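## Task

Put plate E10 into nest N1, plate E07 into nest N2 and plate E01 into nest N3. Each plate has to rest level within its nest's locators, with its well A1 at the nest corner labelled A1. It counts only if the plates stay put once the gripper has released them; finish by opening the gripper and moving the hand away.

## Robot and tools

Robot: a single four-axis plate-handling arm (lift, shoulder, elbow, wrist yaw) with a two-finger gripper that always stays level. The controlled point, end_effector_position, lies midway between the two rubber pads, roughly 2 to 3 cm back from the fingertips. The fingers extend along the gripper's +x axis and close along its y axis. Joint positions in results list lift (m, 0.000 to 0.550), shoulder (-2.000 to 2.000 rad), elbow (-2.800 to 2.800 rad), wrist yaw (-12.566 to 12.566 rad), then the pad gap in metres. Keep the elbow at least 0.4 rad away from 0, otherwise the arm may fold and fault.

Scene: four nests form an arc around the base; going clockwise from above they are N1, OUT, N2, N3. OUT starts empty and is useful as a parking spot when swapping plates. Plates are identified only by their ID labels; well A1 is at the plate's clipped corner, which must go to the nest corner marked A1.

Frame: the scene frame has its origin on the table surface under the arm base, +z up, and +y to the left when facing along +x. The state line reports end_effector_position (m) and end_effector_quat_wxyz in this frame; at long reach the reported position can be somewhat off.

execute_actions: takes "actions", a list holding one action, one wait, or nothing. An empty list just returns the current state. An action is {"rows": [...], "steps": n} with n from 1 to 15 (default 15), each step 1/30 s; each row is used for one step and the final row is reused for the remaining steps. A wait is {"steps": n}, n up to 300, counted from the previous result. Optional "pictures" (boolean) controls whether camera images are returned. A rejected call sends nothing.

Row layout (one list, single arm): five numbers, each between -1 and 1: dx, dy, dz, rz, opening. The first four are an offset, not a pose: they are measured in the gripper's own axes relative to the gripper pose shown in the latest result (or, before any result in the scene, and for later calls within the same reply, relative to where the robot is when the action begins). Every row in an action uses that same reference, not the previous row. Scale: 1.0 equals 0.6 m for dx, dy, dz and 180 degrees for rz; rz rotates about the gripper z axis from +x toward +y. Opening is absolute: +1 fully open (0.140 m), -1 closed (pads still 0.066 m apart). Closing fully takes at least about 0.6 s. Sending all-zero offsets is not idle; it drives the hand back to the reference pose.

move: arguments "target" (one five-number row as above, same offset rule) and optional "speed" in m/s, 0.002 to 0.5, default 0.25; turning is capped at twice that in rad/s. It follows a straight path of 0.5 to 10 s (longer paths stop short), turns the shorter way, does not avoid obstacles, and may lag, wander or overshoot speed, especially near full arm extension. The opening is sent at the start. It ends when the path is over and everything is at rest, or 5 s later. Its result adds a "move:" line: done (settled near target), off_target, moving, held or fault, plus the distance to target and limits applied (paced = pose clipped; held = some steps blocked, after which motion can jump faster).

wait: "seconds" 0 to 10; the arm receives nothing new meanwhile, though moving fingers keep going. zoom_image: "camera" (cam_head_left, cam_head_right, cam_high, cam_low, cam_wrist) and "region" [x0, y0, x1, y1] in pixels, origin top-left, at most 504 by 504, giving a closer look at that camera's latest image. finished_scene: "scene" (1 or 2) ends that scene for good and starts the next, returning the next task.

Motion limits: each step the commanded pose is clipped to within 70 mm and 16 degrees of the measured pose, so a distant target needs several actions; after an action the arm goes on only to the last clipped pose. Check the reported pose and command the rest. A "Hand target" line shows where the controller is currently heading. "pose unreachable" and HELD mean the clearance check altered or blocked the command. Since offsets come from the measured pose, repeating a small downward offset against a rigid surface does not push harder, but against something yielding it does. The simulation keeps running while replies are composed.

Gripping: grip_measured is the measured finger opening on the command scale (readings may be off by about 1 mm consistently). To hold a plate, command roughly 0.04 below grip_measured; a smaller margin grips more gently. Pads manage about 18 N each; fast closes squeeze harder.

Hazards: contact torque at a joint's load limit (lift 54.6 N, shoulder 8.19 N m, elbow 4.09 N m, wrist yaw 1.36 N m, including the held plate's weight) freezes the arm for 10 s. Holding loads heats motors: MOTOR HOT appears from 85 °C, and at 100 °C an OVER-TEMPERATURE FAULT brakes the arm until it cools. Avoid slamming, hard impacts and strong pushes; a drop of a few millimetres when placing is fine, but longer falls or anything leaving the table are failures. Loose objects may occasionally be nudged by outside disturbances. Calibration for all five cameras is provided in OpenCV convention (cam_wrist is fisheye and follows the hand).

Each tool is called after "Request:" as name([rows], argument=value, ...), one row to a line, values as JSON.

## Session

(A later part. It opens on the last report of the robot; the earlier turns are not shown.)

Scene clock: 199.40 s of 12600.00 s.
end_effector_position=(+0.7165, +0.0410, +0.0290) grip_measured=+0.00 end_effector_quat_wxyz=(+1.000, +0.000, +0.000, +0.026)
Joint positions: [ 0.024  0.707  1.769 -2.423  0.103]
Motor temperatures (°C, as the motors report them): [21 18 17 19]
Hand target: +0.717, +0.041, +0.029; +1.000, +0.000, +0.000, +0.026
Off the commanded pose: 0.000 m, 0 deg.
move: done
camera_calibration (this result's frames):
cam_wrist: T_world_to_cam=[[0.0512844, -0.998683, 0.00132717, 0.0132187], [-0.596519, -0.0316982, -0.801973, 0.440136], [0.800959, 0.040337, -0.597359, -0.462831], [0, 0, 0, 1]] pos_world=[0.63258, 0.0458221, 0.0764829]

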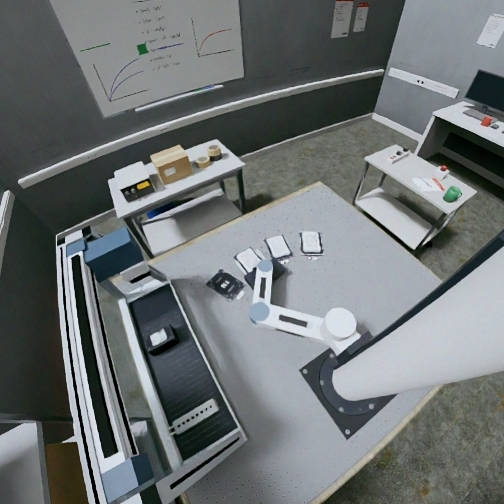

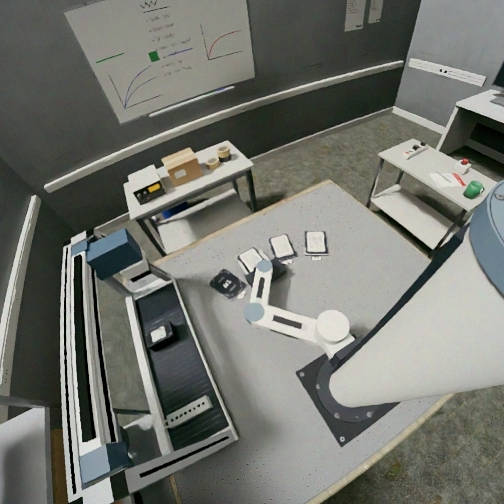

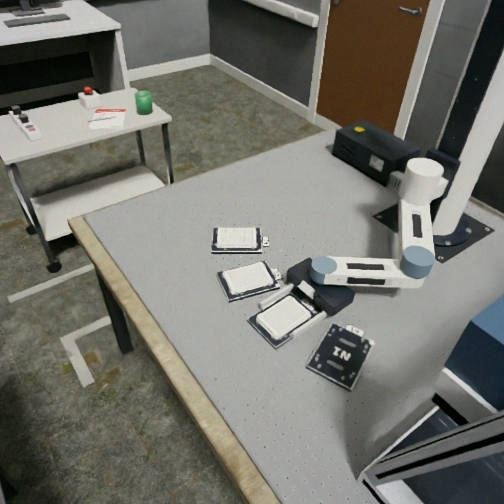

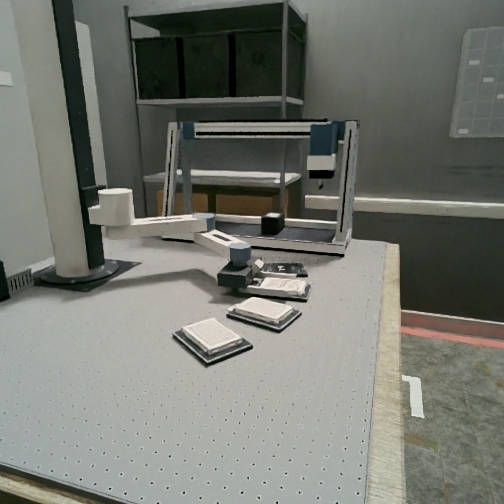

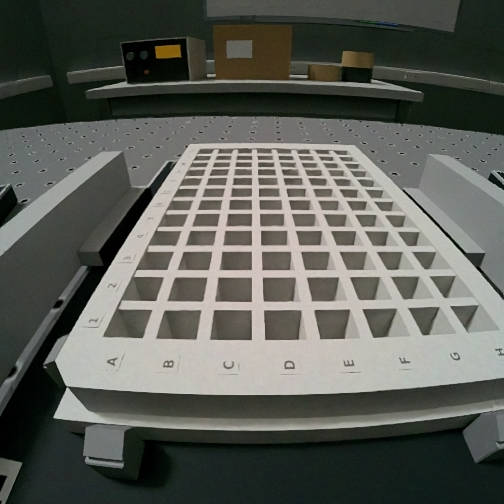

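Request:
move(target=[0,0,0,0,-0.35])

Request:
move(target=[0,0,0,0,-0.51])

Request:
move(target=[0,0,0.05,0,-0.51], speed=0.12)

Request:
move(target=[-0.0685,0.2953,0,0.1052,-0.51], speed=0.35)

Request:
move(target=[0,0,-0.03,0,-0.51], speed=0.1)

Scene clock: 207.07 s of 12600.00 s.
end_effector_position=(+0.7165, +0.0410, +0.0290) grip_measured=-0.35 end_effector_quat_wxyz=(+1.000, +0.000, +0.000, +0.026)
Joint positions: [ 0.024  0.707  1.769 -2.423  0.09 ]
Motor temperatures (°C, as the motors report them): [21 18 17 19]
Hand target: +0.717, +0.041, +0.029; +1.000, +0.000, +0.000, +0.026
Off the commanded pose: 0.000 m, 0 deg.
After step 90, 3.97 s passed at rest.
move: done
camera_calibration (this result's frames):
cam_wrist: T_world_to_cam=[[0.0512859, -0.998683, 0.00132717, 0.0132179], [-0.596519, -0.0316991, -0.801973, 0.440137], [0.800959, 0.0403382, -0.597359, -0.46283], [0, 0, 0, 1]] pos_world=[0.63258, 0.0458222, 0.0764847]

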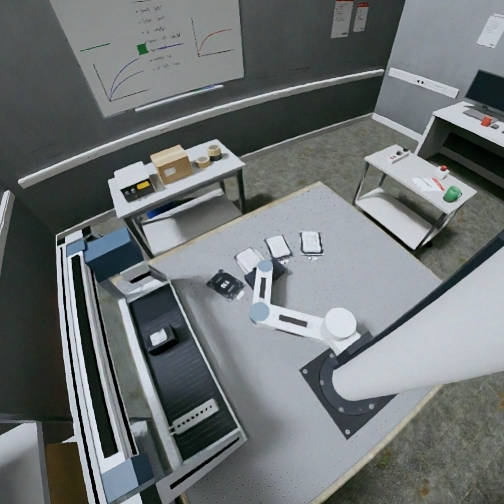

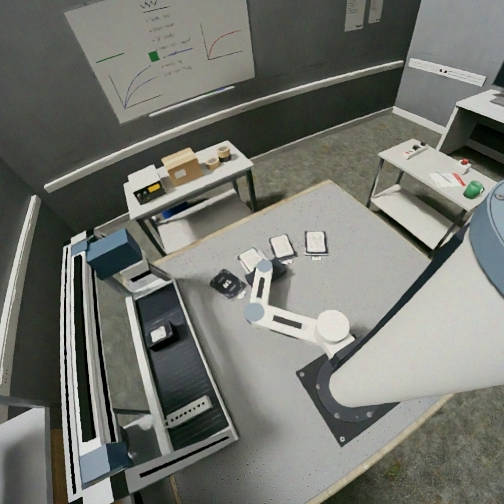

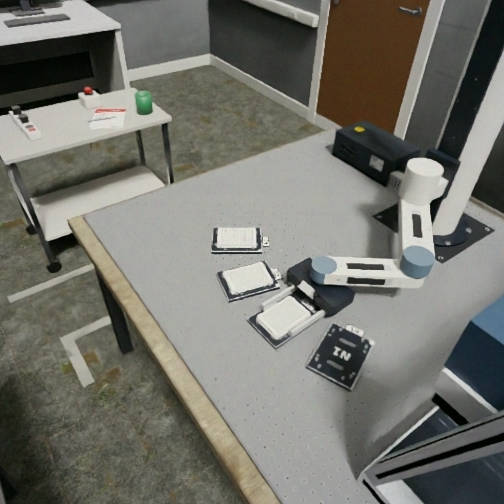

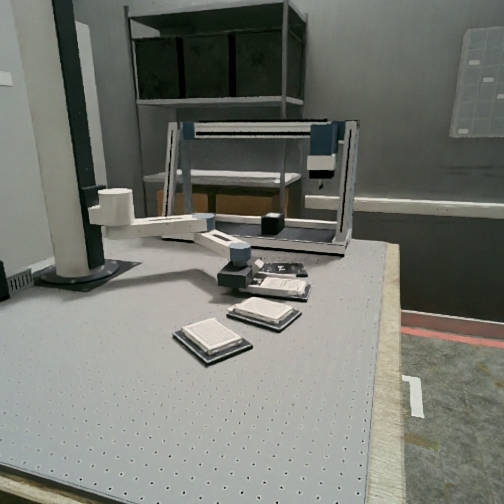

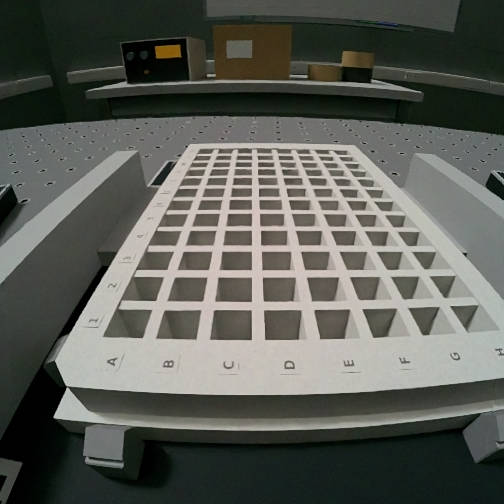

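Scene clock: 207.57 s of 12600.00 s.
end_effector_position=(+0.7165, +0.0410, +0.0290) grip_measured=-0.46 end_effector_quat_wxyz=(+1.000, +0.000, +0.000, +0.026)
Joint positions: [ 0.024  0.707  1.769 -2.423  0.086]
Motor temperatures (°C, as the motors report them): [21 18 17 19]
Hand target: +0.717, +0.041, +0.029; +1.000, +0.000, +0.000, +0.026
Off the commanded pose: 0.000 m, 0 deg.
move: done
camera_calibration (this result's frames):
cam_wrist: T_world_to_cam=[[0.0512923, -0.998683, 0.00132717, 0.0132118], [-0.596519, -0.0317029, -0.801973, 0.440137], [0.800958, 0.0403434, -0.597359, -0.46283], [0, 0, 0, 1]] pos_world=[0.632579, 0.0458201, 0.0764847]

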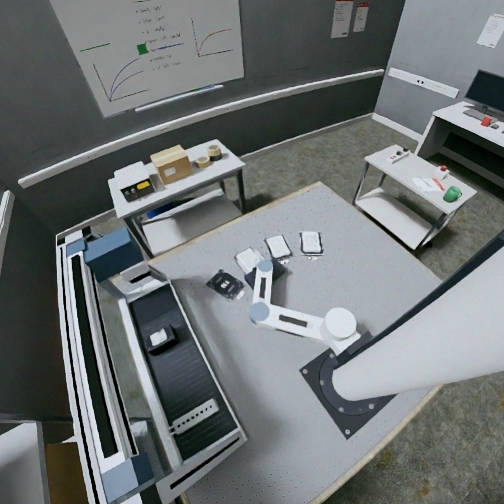

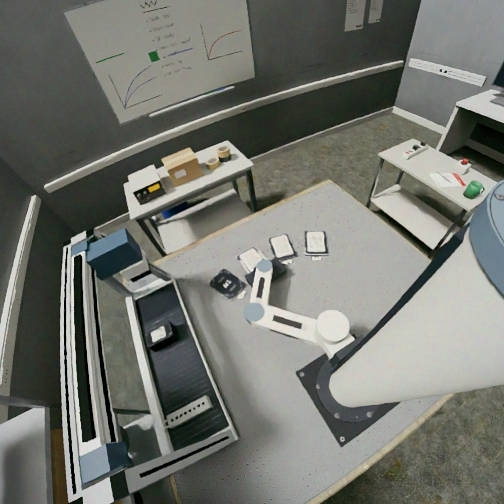

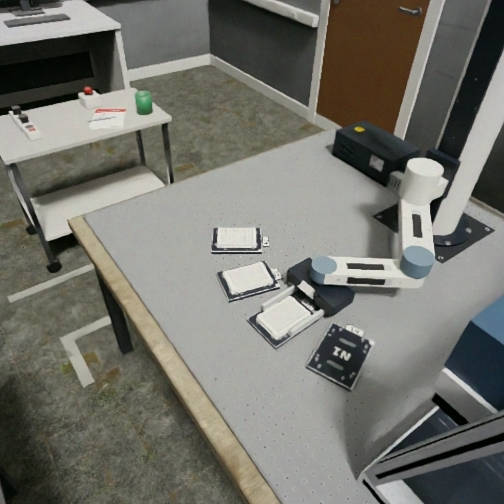

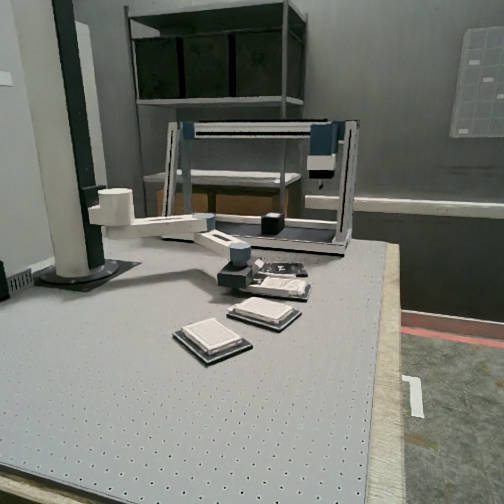

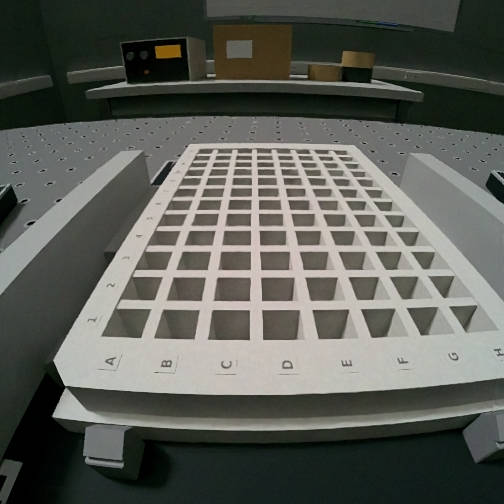

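Scene clock: 208.27 s of 12600.00 s.
end_effector_position=(+0.7166, +0.0410, +0.0590) grip_measured=-0.46 end_effector_quat_wxyz=(+1.000, +0.000, +0.000, +0.026)
Joint positions: [ 0.054  0.707  1.769 -2.423  0.086]
Motor temperatures (°C, as the motors report them): [21 18 17 19]
Hand target: +0.717, +0.041, +0.059; +1.000, +0.000, +0.000, +0.026
Off the commanded pose: 0.000 m, 0 deg.
move: done
camera_calibration (this result's frames):
cam_wrist: T_world_to_cam=[[0.0513233, -0.998681, 0.00132717, 0.0131597], [-0.596518, -0.0317214, -0.801973, 0.464221], [0.800957, 0.0403682, -0.597359, -0.444896], [0, 0, 0, 1]] pos_world=[0.632583, 0.0458277, 0.106513]

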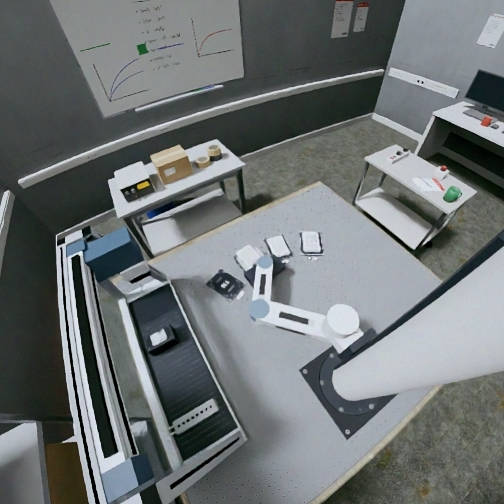

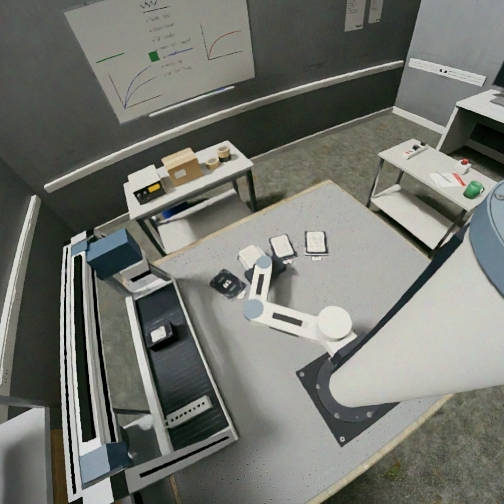

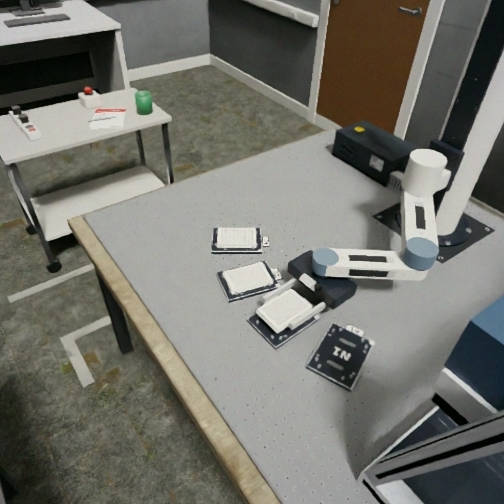

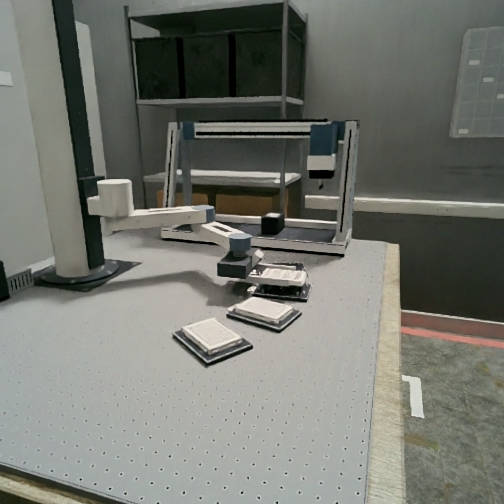

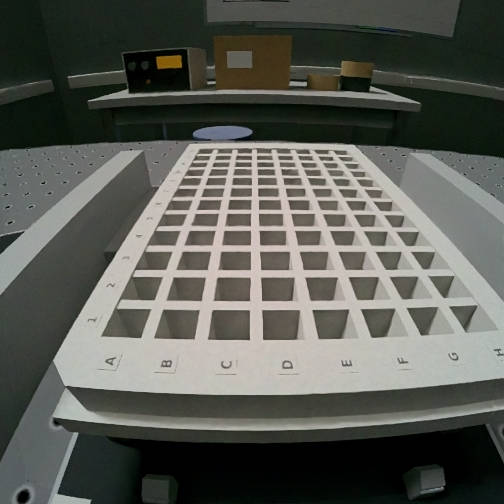

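Scene clock: 209.23 s of 12600.00 s.
end_effector_position=(+0.6662, +0.2160, +0.0590) grip_measured=-0.46 end_effector_quat_wxyz=(+0.982, +0.000, +0.000, +0.191)
Joint positions: [ 0.054  1.065  1.73  -2.412  0.086]
Motor temperatures (°C, as the motors report them): [21 18 17 19]
Hand target: +0.666, +0.216, +0.059; +0.982, +0.000, +0.000, +0.190
Off the commanded pose: 0.000 m, 0 deg.
move: done
camera_calibration (this result's frames):
cam_wrist: T_world_to_cam=[[0.373178, -0.927759, 0.00132717, -0.039264], [-0.553809, -0.223909, -0.801973, 0.452777], [0.744335, 0.298543, -0.597359, -0.429651], [0, 0, 0, 1]] pos_world=[0.585208, 0.193223, 0.106512]

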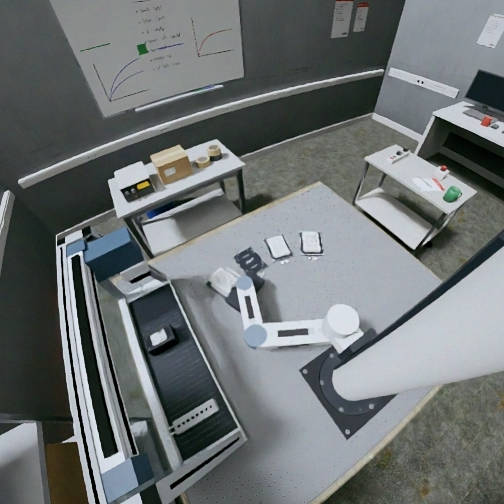

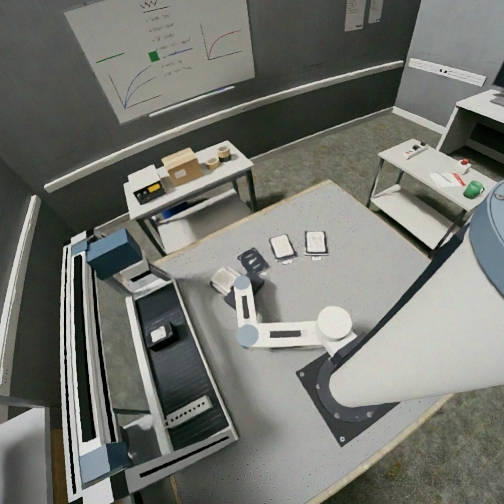

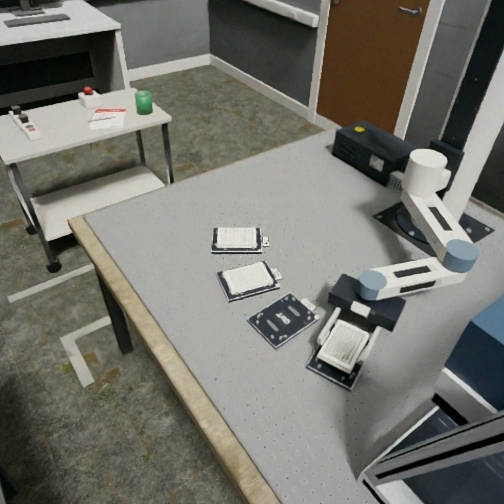

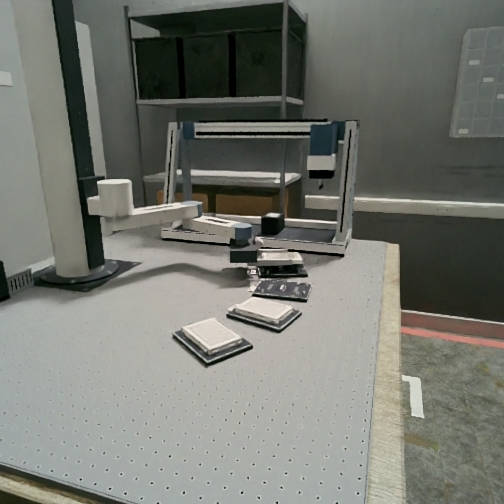

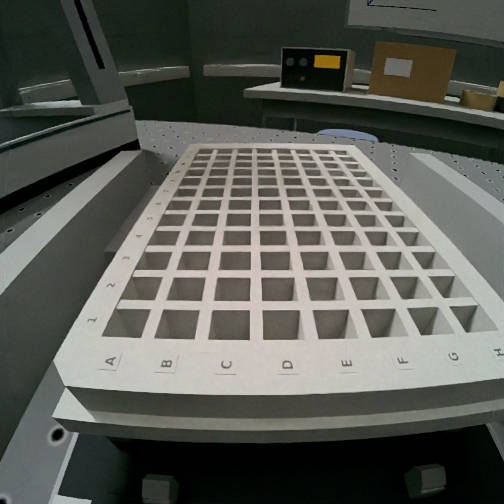

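Scene clock: 209.93 s of 12600.00 s.
end_effector_position=(+0.6662, +0.2160, +0.0410) grip_measured=-0.46 end_effector_quat_wxyz=(+0.982, +0.000, +0.000, +0.191)
Joint positions: [ 0.036  1.065  1.73  -2.412  0.086]
Motor temperatures (°C, as the motors report them): [21 18 17 19]
Hand target: +0.666, +0.216, +0.041; +0.982, +0.000, +0.000, +0.191
Off the commanded pose: 0.000 m, 0 deg.
move: done
camera_calibration (this result's frames):
cam_wrist: T_world_to_cam=[[0.373186, -0.927755, 0.00132717, -0.0392392], [-0.553807, -0.223914, -0.801973, 0.438298], [0.744332, 0.29855, -0.597359, -0.440433], [0, 0, 0, 1]] pos_world=[0.585204, 0.193228, 0.0884587]

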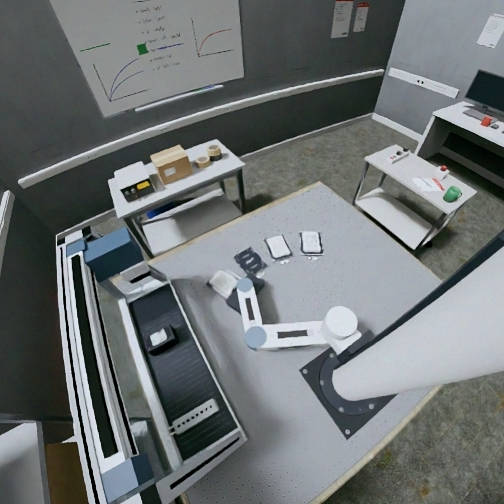

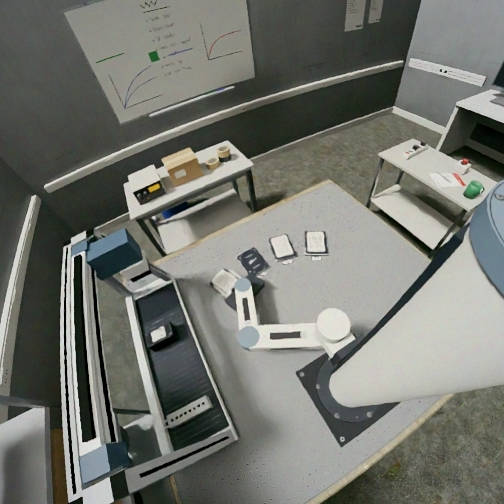

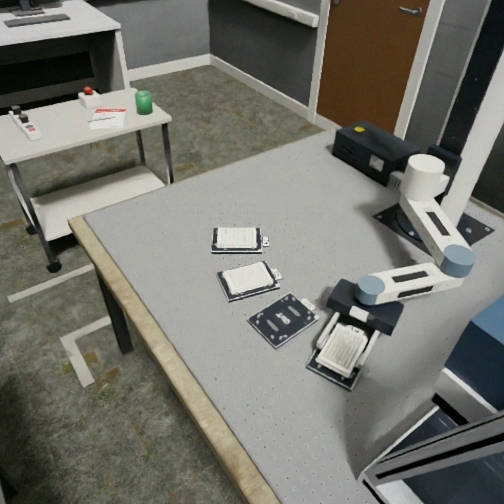

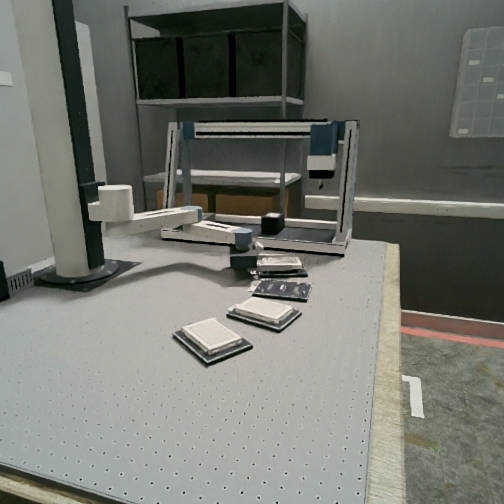

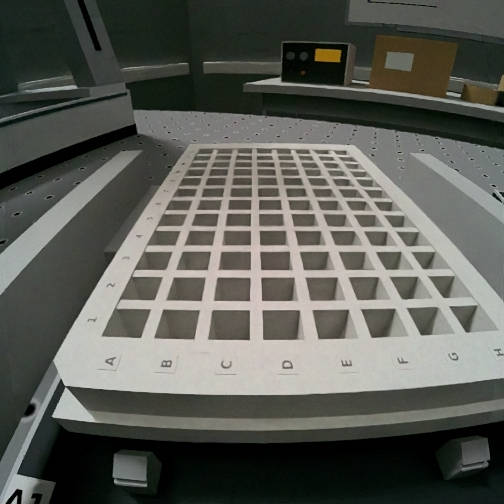

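Request:
move(target=[0,-0.0005,-0.019,0,-0.51], speed=0.03)

Request:
move(target=[0,0,0,0,0.1])

Request:
move(target=[0,0,0.12,0,0.1], speed=0.2)

Request:
move(target=[-0.2,0,0.05,0,0.1], speed=0.3)

Scene clock: 216.03 s of 12600.00 s.
end_effector_position=(+0.6663, +0.2157, +0.0295) grip_measured=-0.46 end_effector_quat_wxyz=(+0.982, +0.000, +0.000, +0.191)
Joint positions: [ 0.025  1.065  1.73  -2.411  0.086]
Motor temperatures (°C, as the motors report them): [21 18 17 19]
Hand target: +0.666, +0.216, +0.030; +0.982, +0.000, +0.000, +0.191
Off the commanded pose: 0.000 m, 0 deg.
After step 90, 2.40 s passed at rest.
move: done
camera_calibration (this result's frames):
cam_wrist: T_world_to_cam=[[0.373108, -0.927787, 0.00132717, -0.0394011], [-0.553826, -0.223867, -0.801973, 0.429119], [0.744357, 0.298487, -0.597359, -0.447282], [0, 0, 0, 1]] pos_world=[0.585296, 0.193018, 0.0770057]

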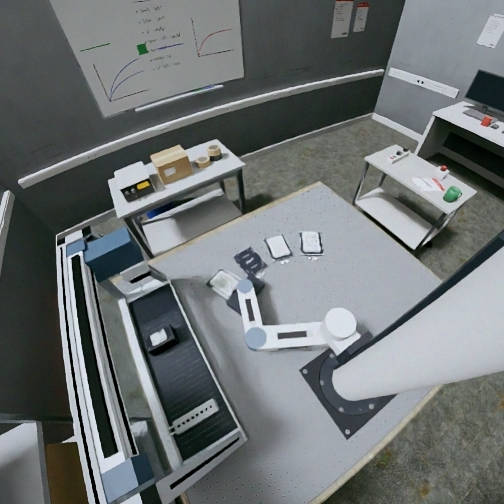

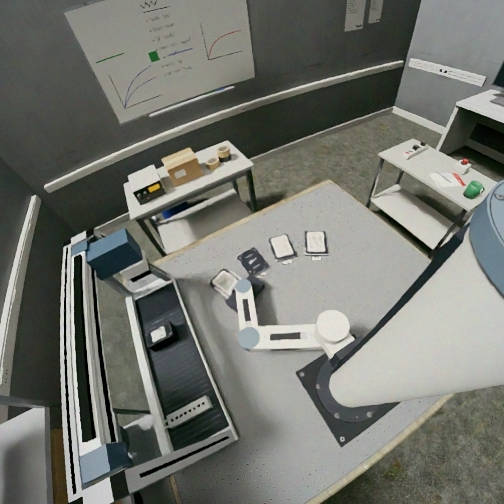

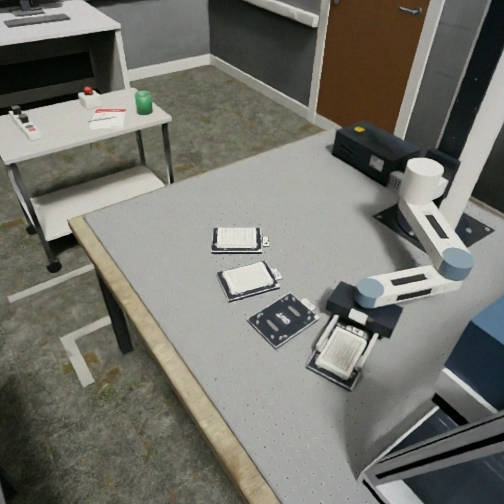

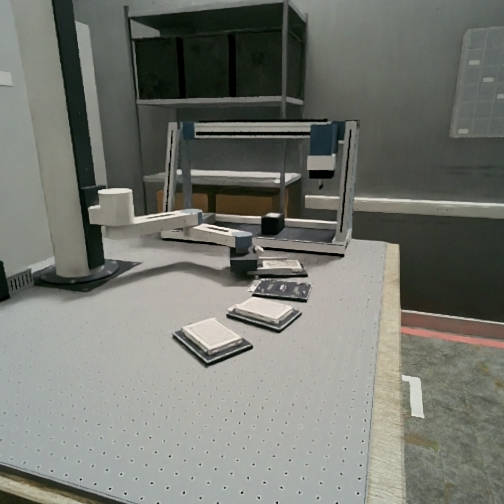

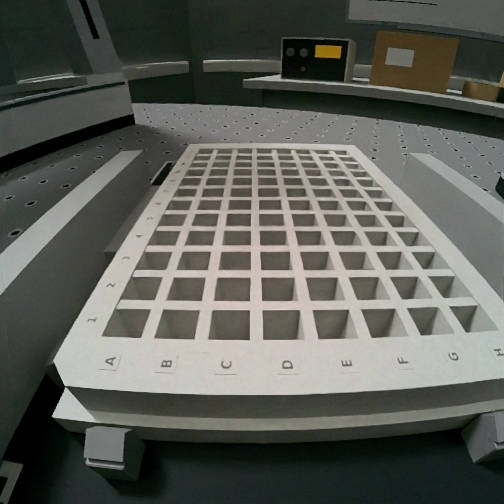

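Scene clock: 216.53 s of 12600.00 s.
end_effector_position=(+0.6663, +0.2158, +0.0295) grip_measured=+0.10 end_effector_quat_wxyz=(+0.982, +0.000, +0.000, +0.191)
Joint positions: [ 0.025  1.065  1.73  -2.411  0.107]
Motor temperatures (°C, as the motors report them): [21 18 17 19]
Hand target: +0.666, +0.216, +0.030; +0.982, +0.000, +0.000, +0.191
Off the commanded pose: 0.000 m, 0 deg.
move: done
camera_calibration (this result's frames):
cam_wrist: T_world_to_cam=[[0.373122, -0.927781, 0.00132717, -0.0394038], [-0.553823, -0.223876, -0.801973, 0.429118], [0.744352, 0.298499, -0.597359, -0.447282], [0, 0, 0, 1]] pos_world=[0.585293, 0.193024, 0.0770056]

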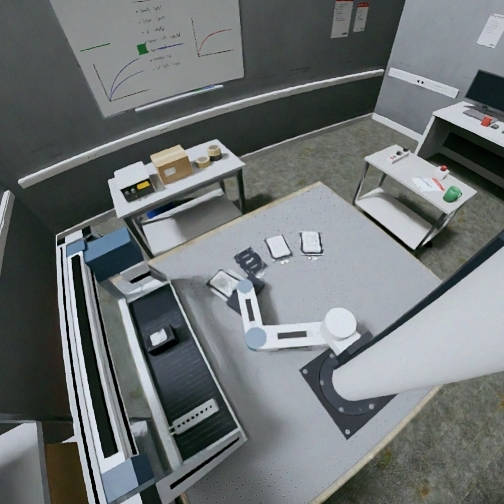

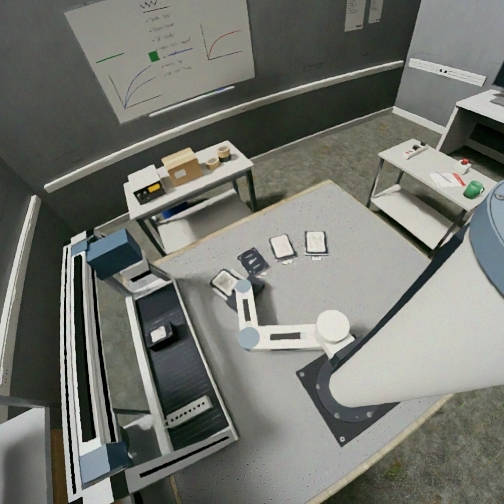

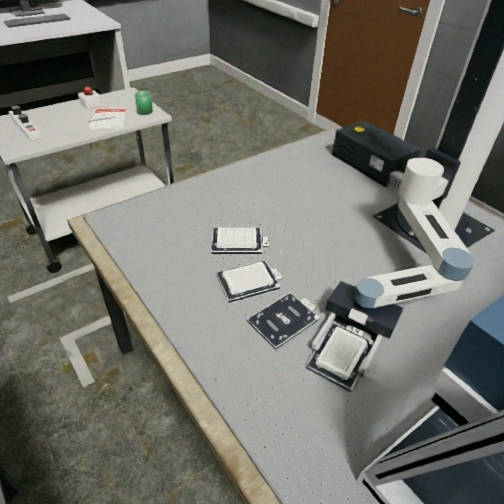

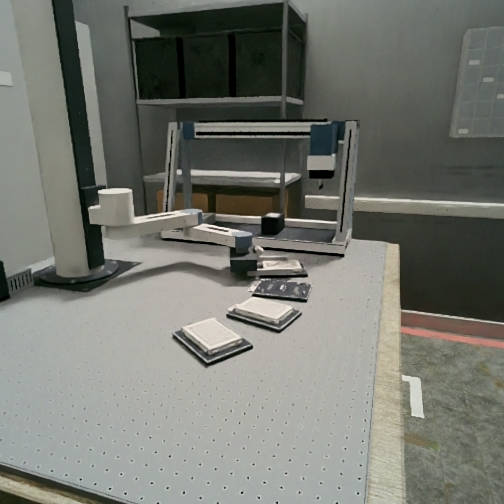

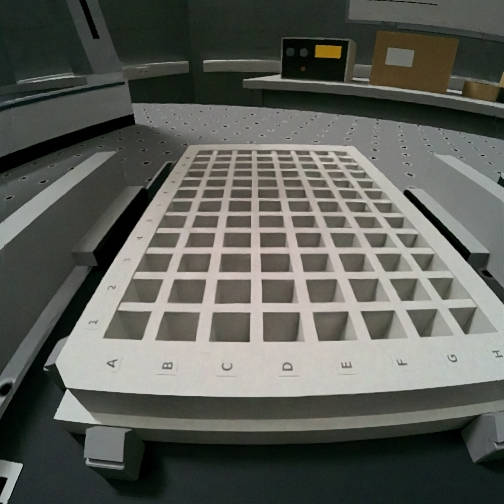

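Scene clock: 217.30 s of 12600.00 s.
end_effector_position=(+0.6663, +0.2158, +0.1016) grip_measured=+0.10 end_effector_quat_wxyz=(+0.982, +0.000, +0.000, +0.191)
Joint positions: [ 0.097  1.065  1.73  -2.411  0.107]
Motor temperatures (°C, as the motors report them): [21 18 17 19]
Hand target: +0.666, +0.216, +0.102; +0.982, +0.000, +0.000, +0.191
Off the commanded pose: 0.000 m, 0 deg.
move: done
camera_calibration (this result's frames):
cam_wrist: T_world_to_cam=[[0.37315, -0.92777, 0.00132717, -0.0395108], [-0.553816, -0.223893, -0.801973, 0.486895], [0.744343, 0.298521, -0.597359, -0.40425], [0, 0, 0, 1]] pos_world=[0.585294, 0.193032, 0.149046]

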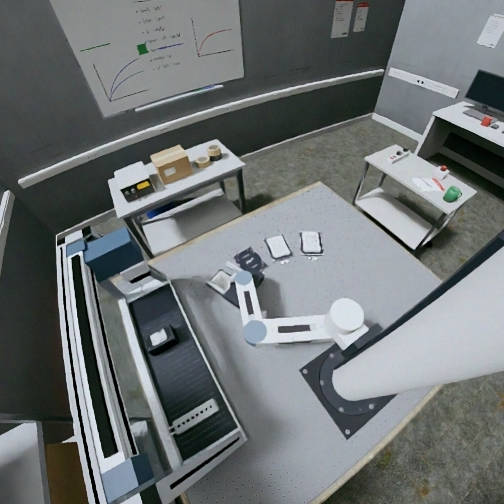

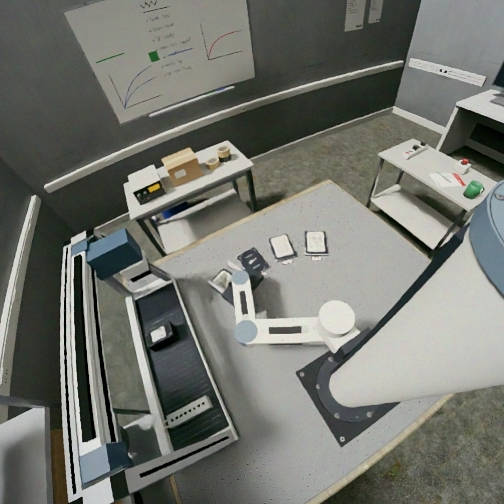

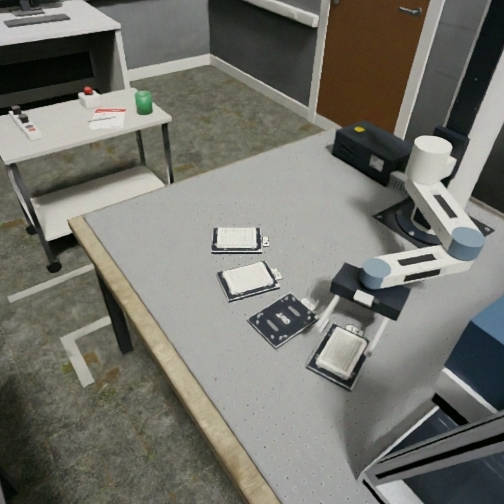

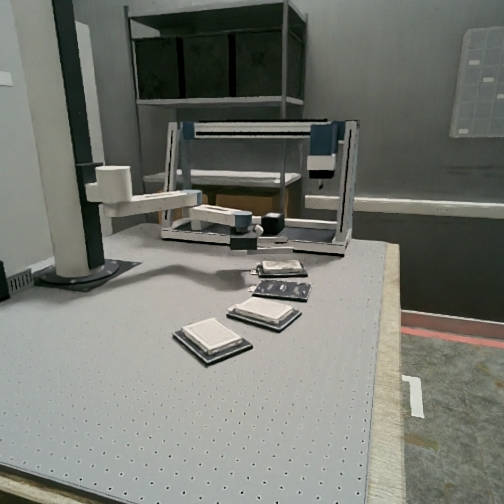

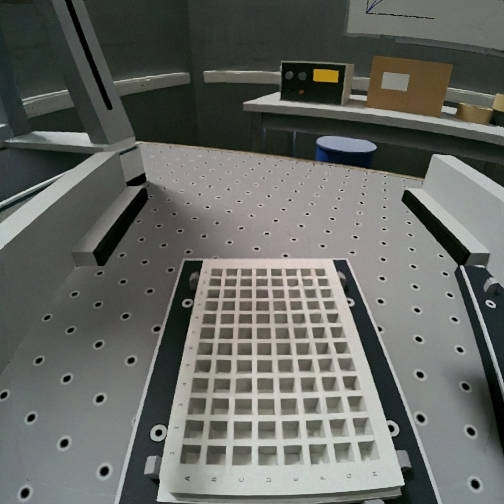

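Scene clock: 218.13 s of 12600.00 s.
end_effector_position=(+0.5549, +0.1709, +0.1316) grip_measured=+0.10 end_effector_quat_wxyz=(+0.982, +0.000, +0.000, +0.191)
Joint positions: [ 0.127  1.334  1.113 -2.063  0.107]
Motor temperatures (°C, as the motors report them): [21 18 17 19]
Hand target: +0.555, +0.171, +0.132; +0.982, +0.000, +0.000, +0.191
Off the commanded pose: 0.000 m, 0 deg.
move: done
camera_calibration (this result's frames):
cam_wrist: T_world_to_cam=[[0.372921, -0.927862, 0.00132717, -0.0395084], [-0.553871, -0.223756, -0.801973, 0.439282], [0.744417, 0.298337, -0.597359, -0.29004], [0, 0, 0, 1]] pos_world=[0.473949, 0.148163, 0.179086]

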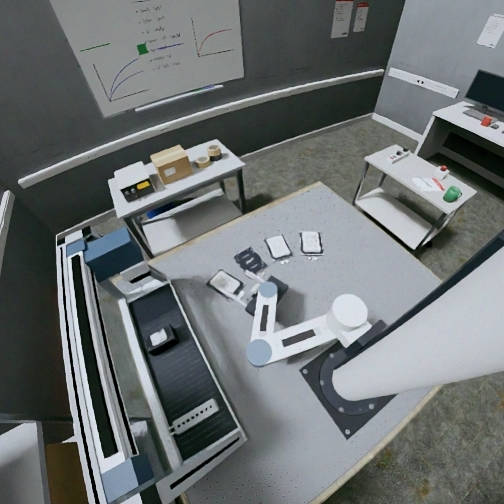

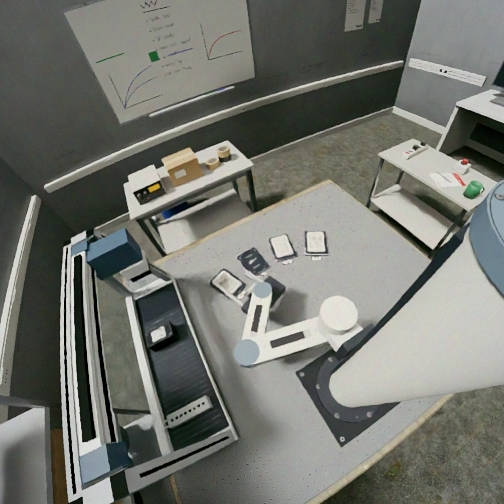

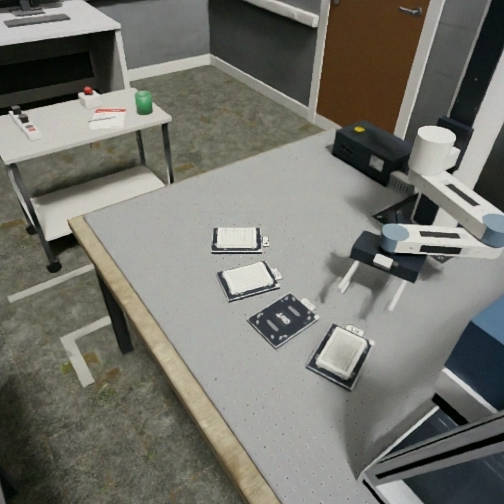

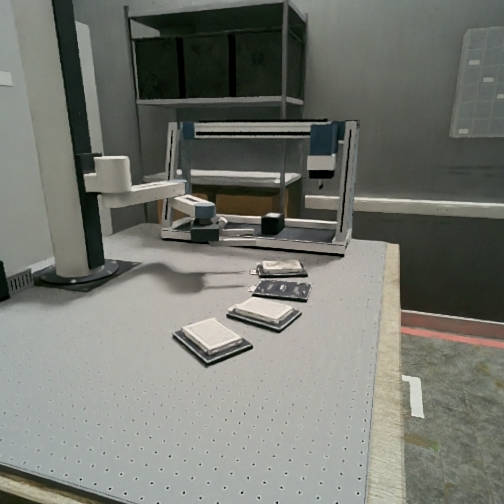

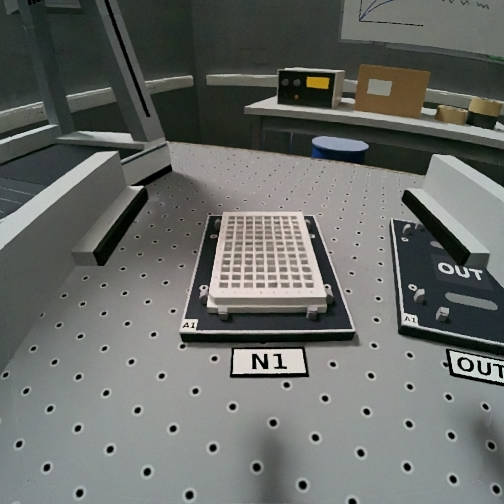

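Request:
finished_scene(scene=1)

The scene is finished: the task was done.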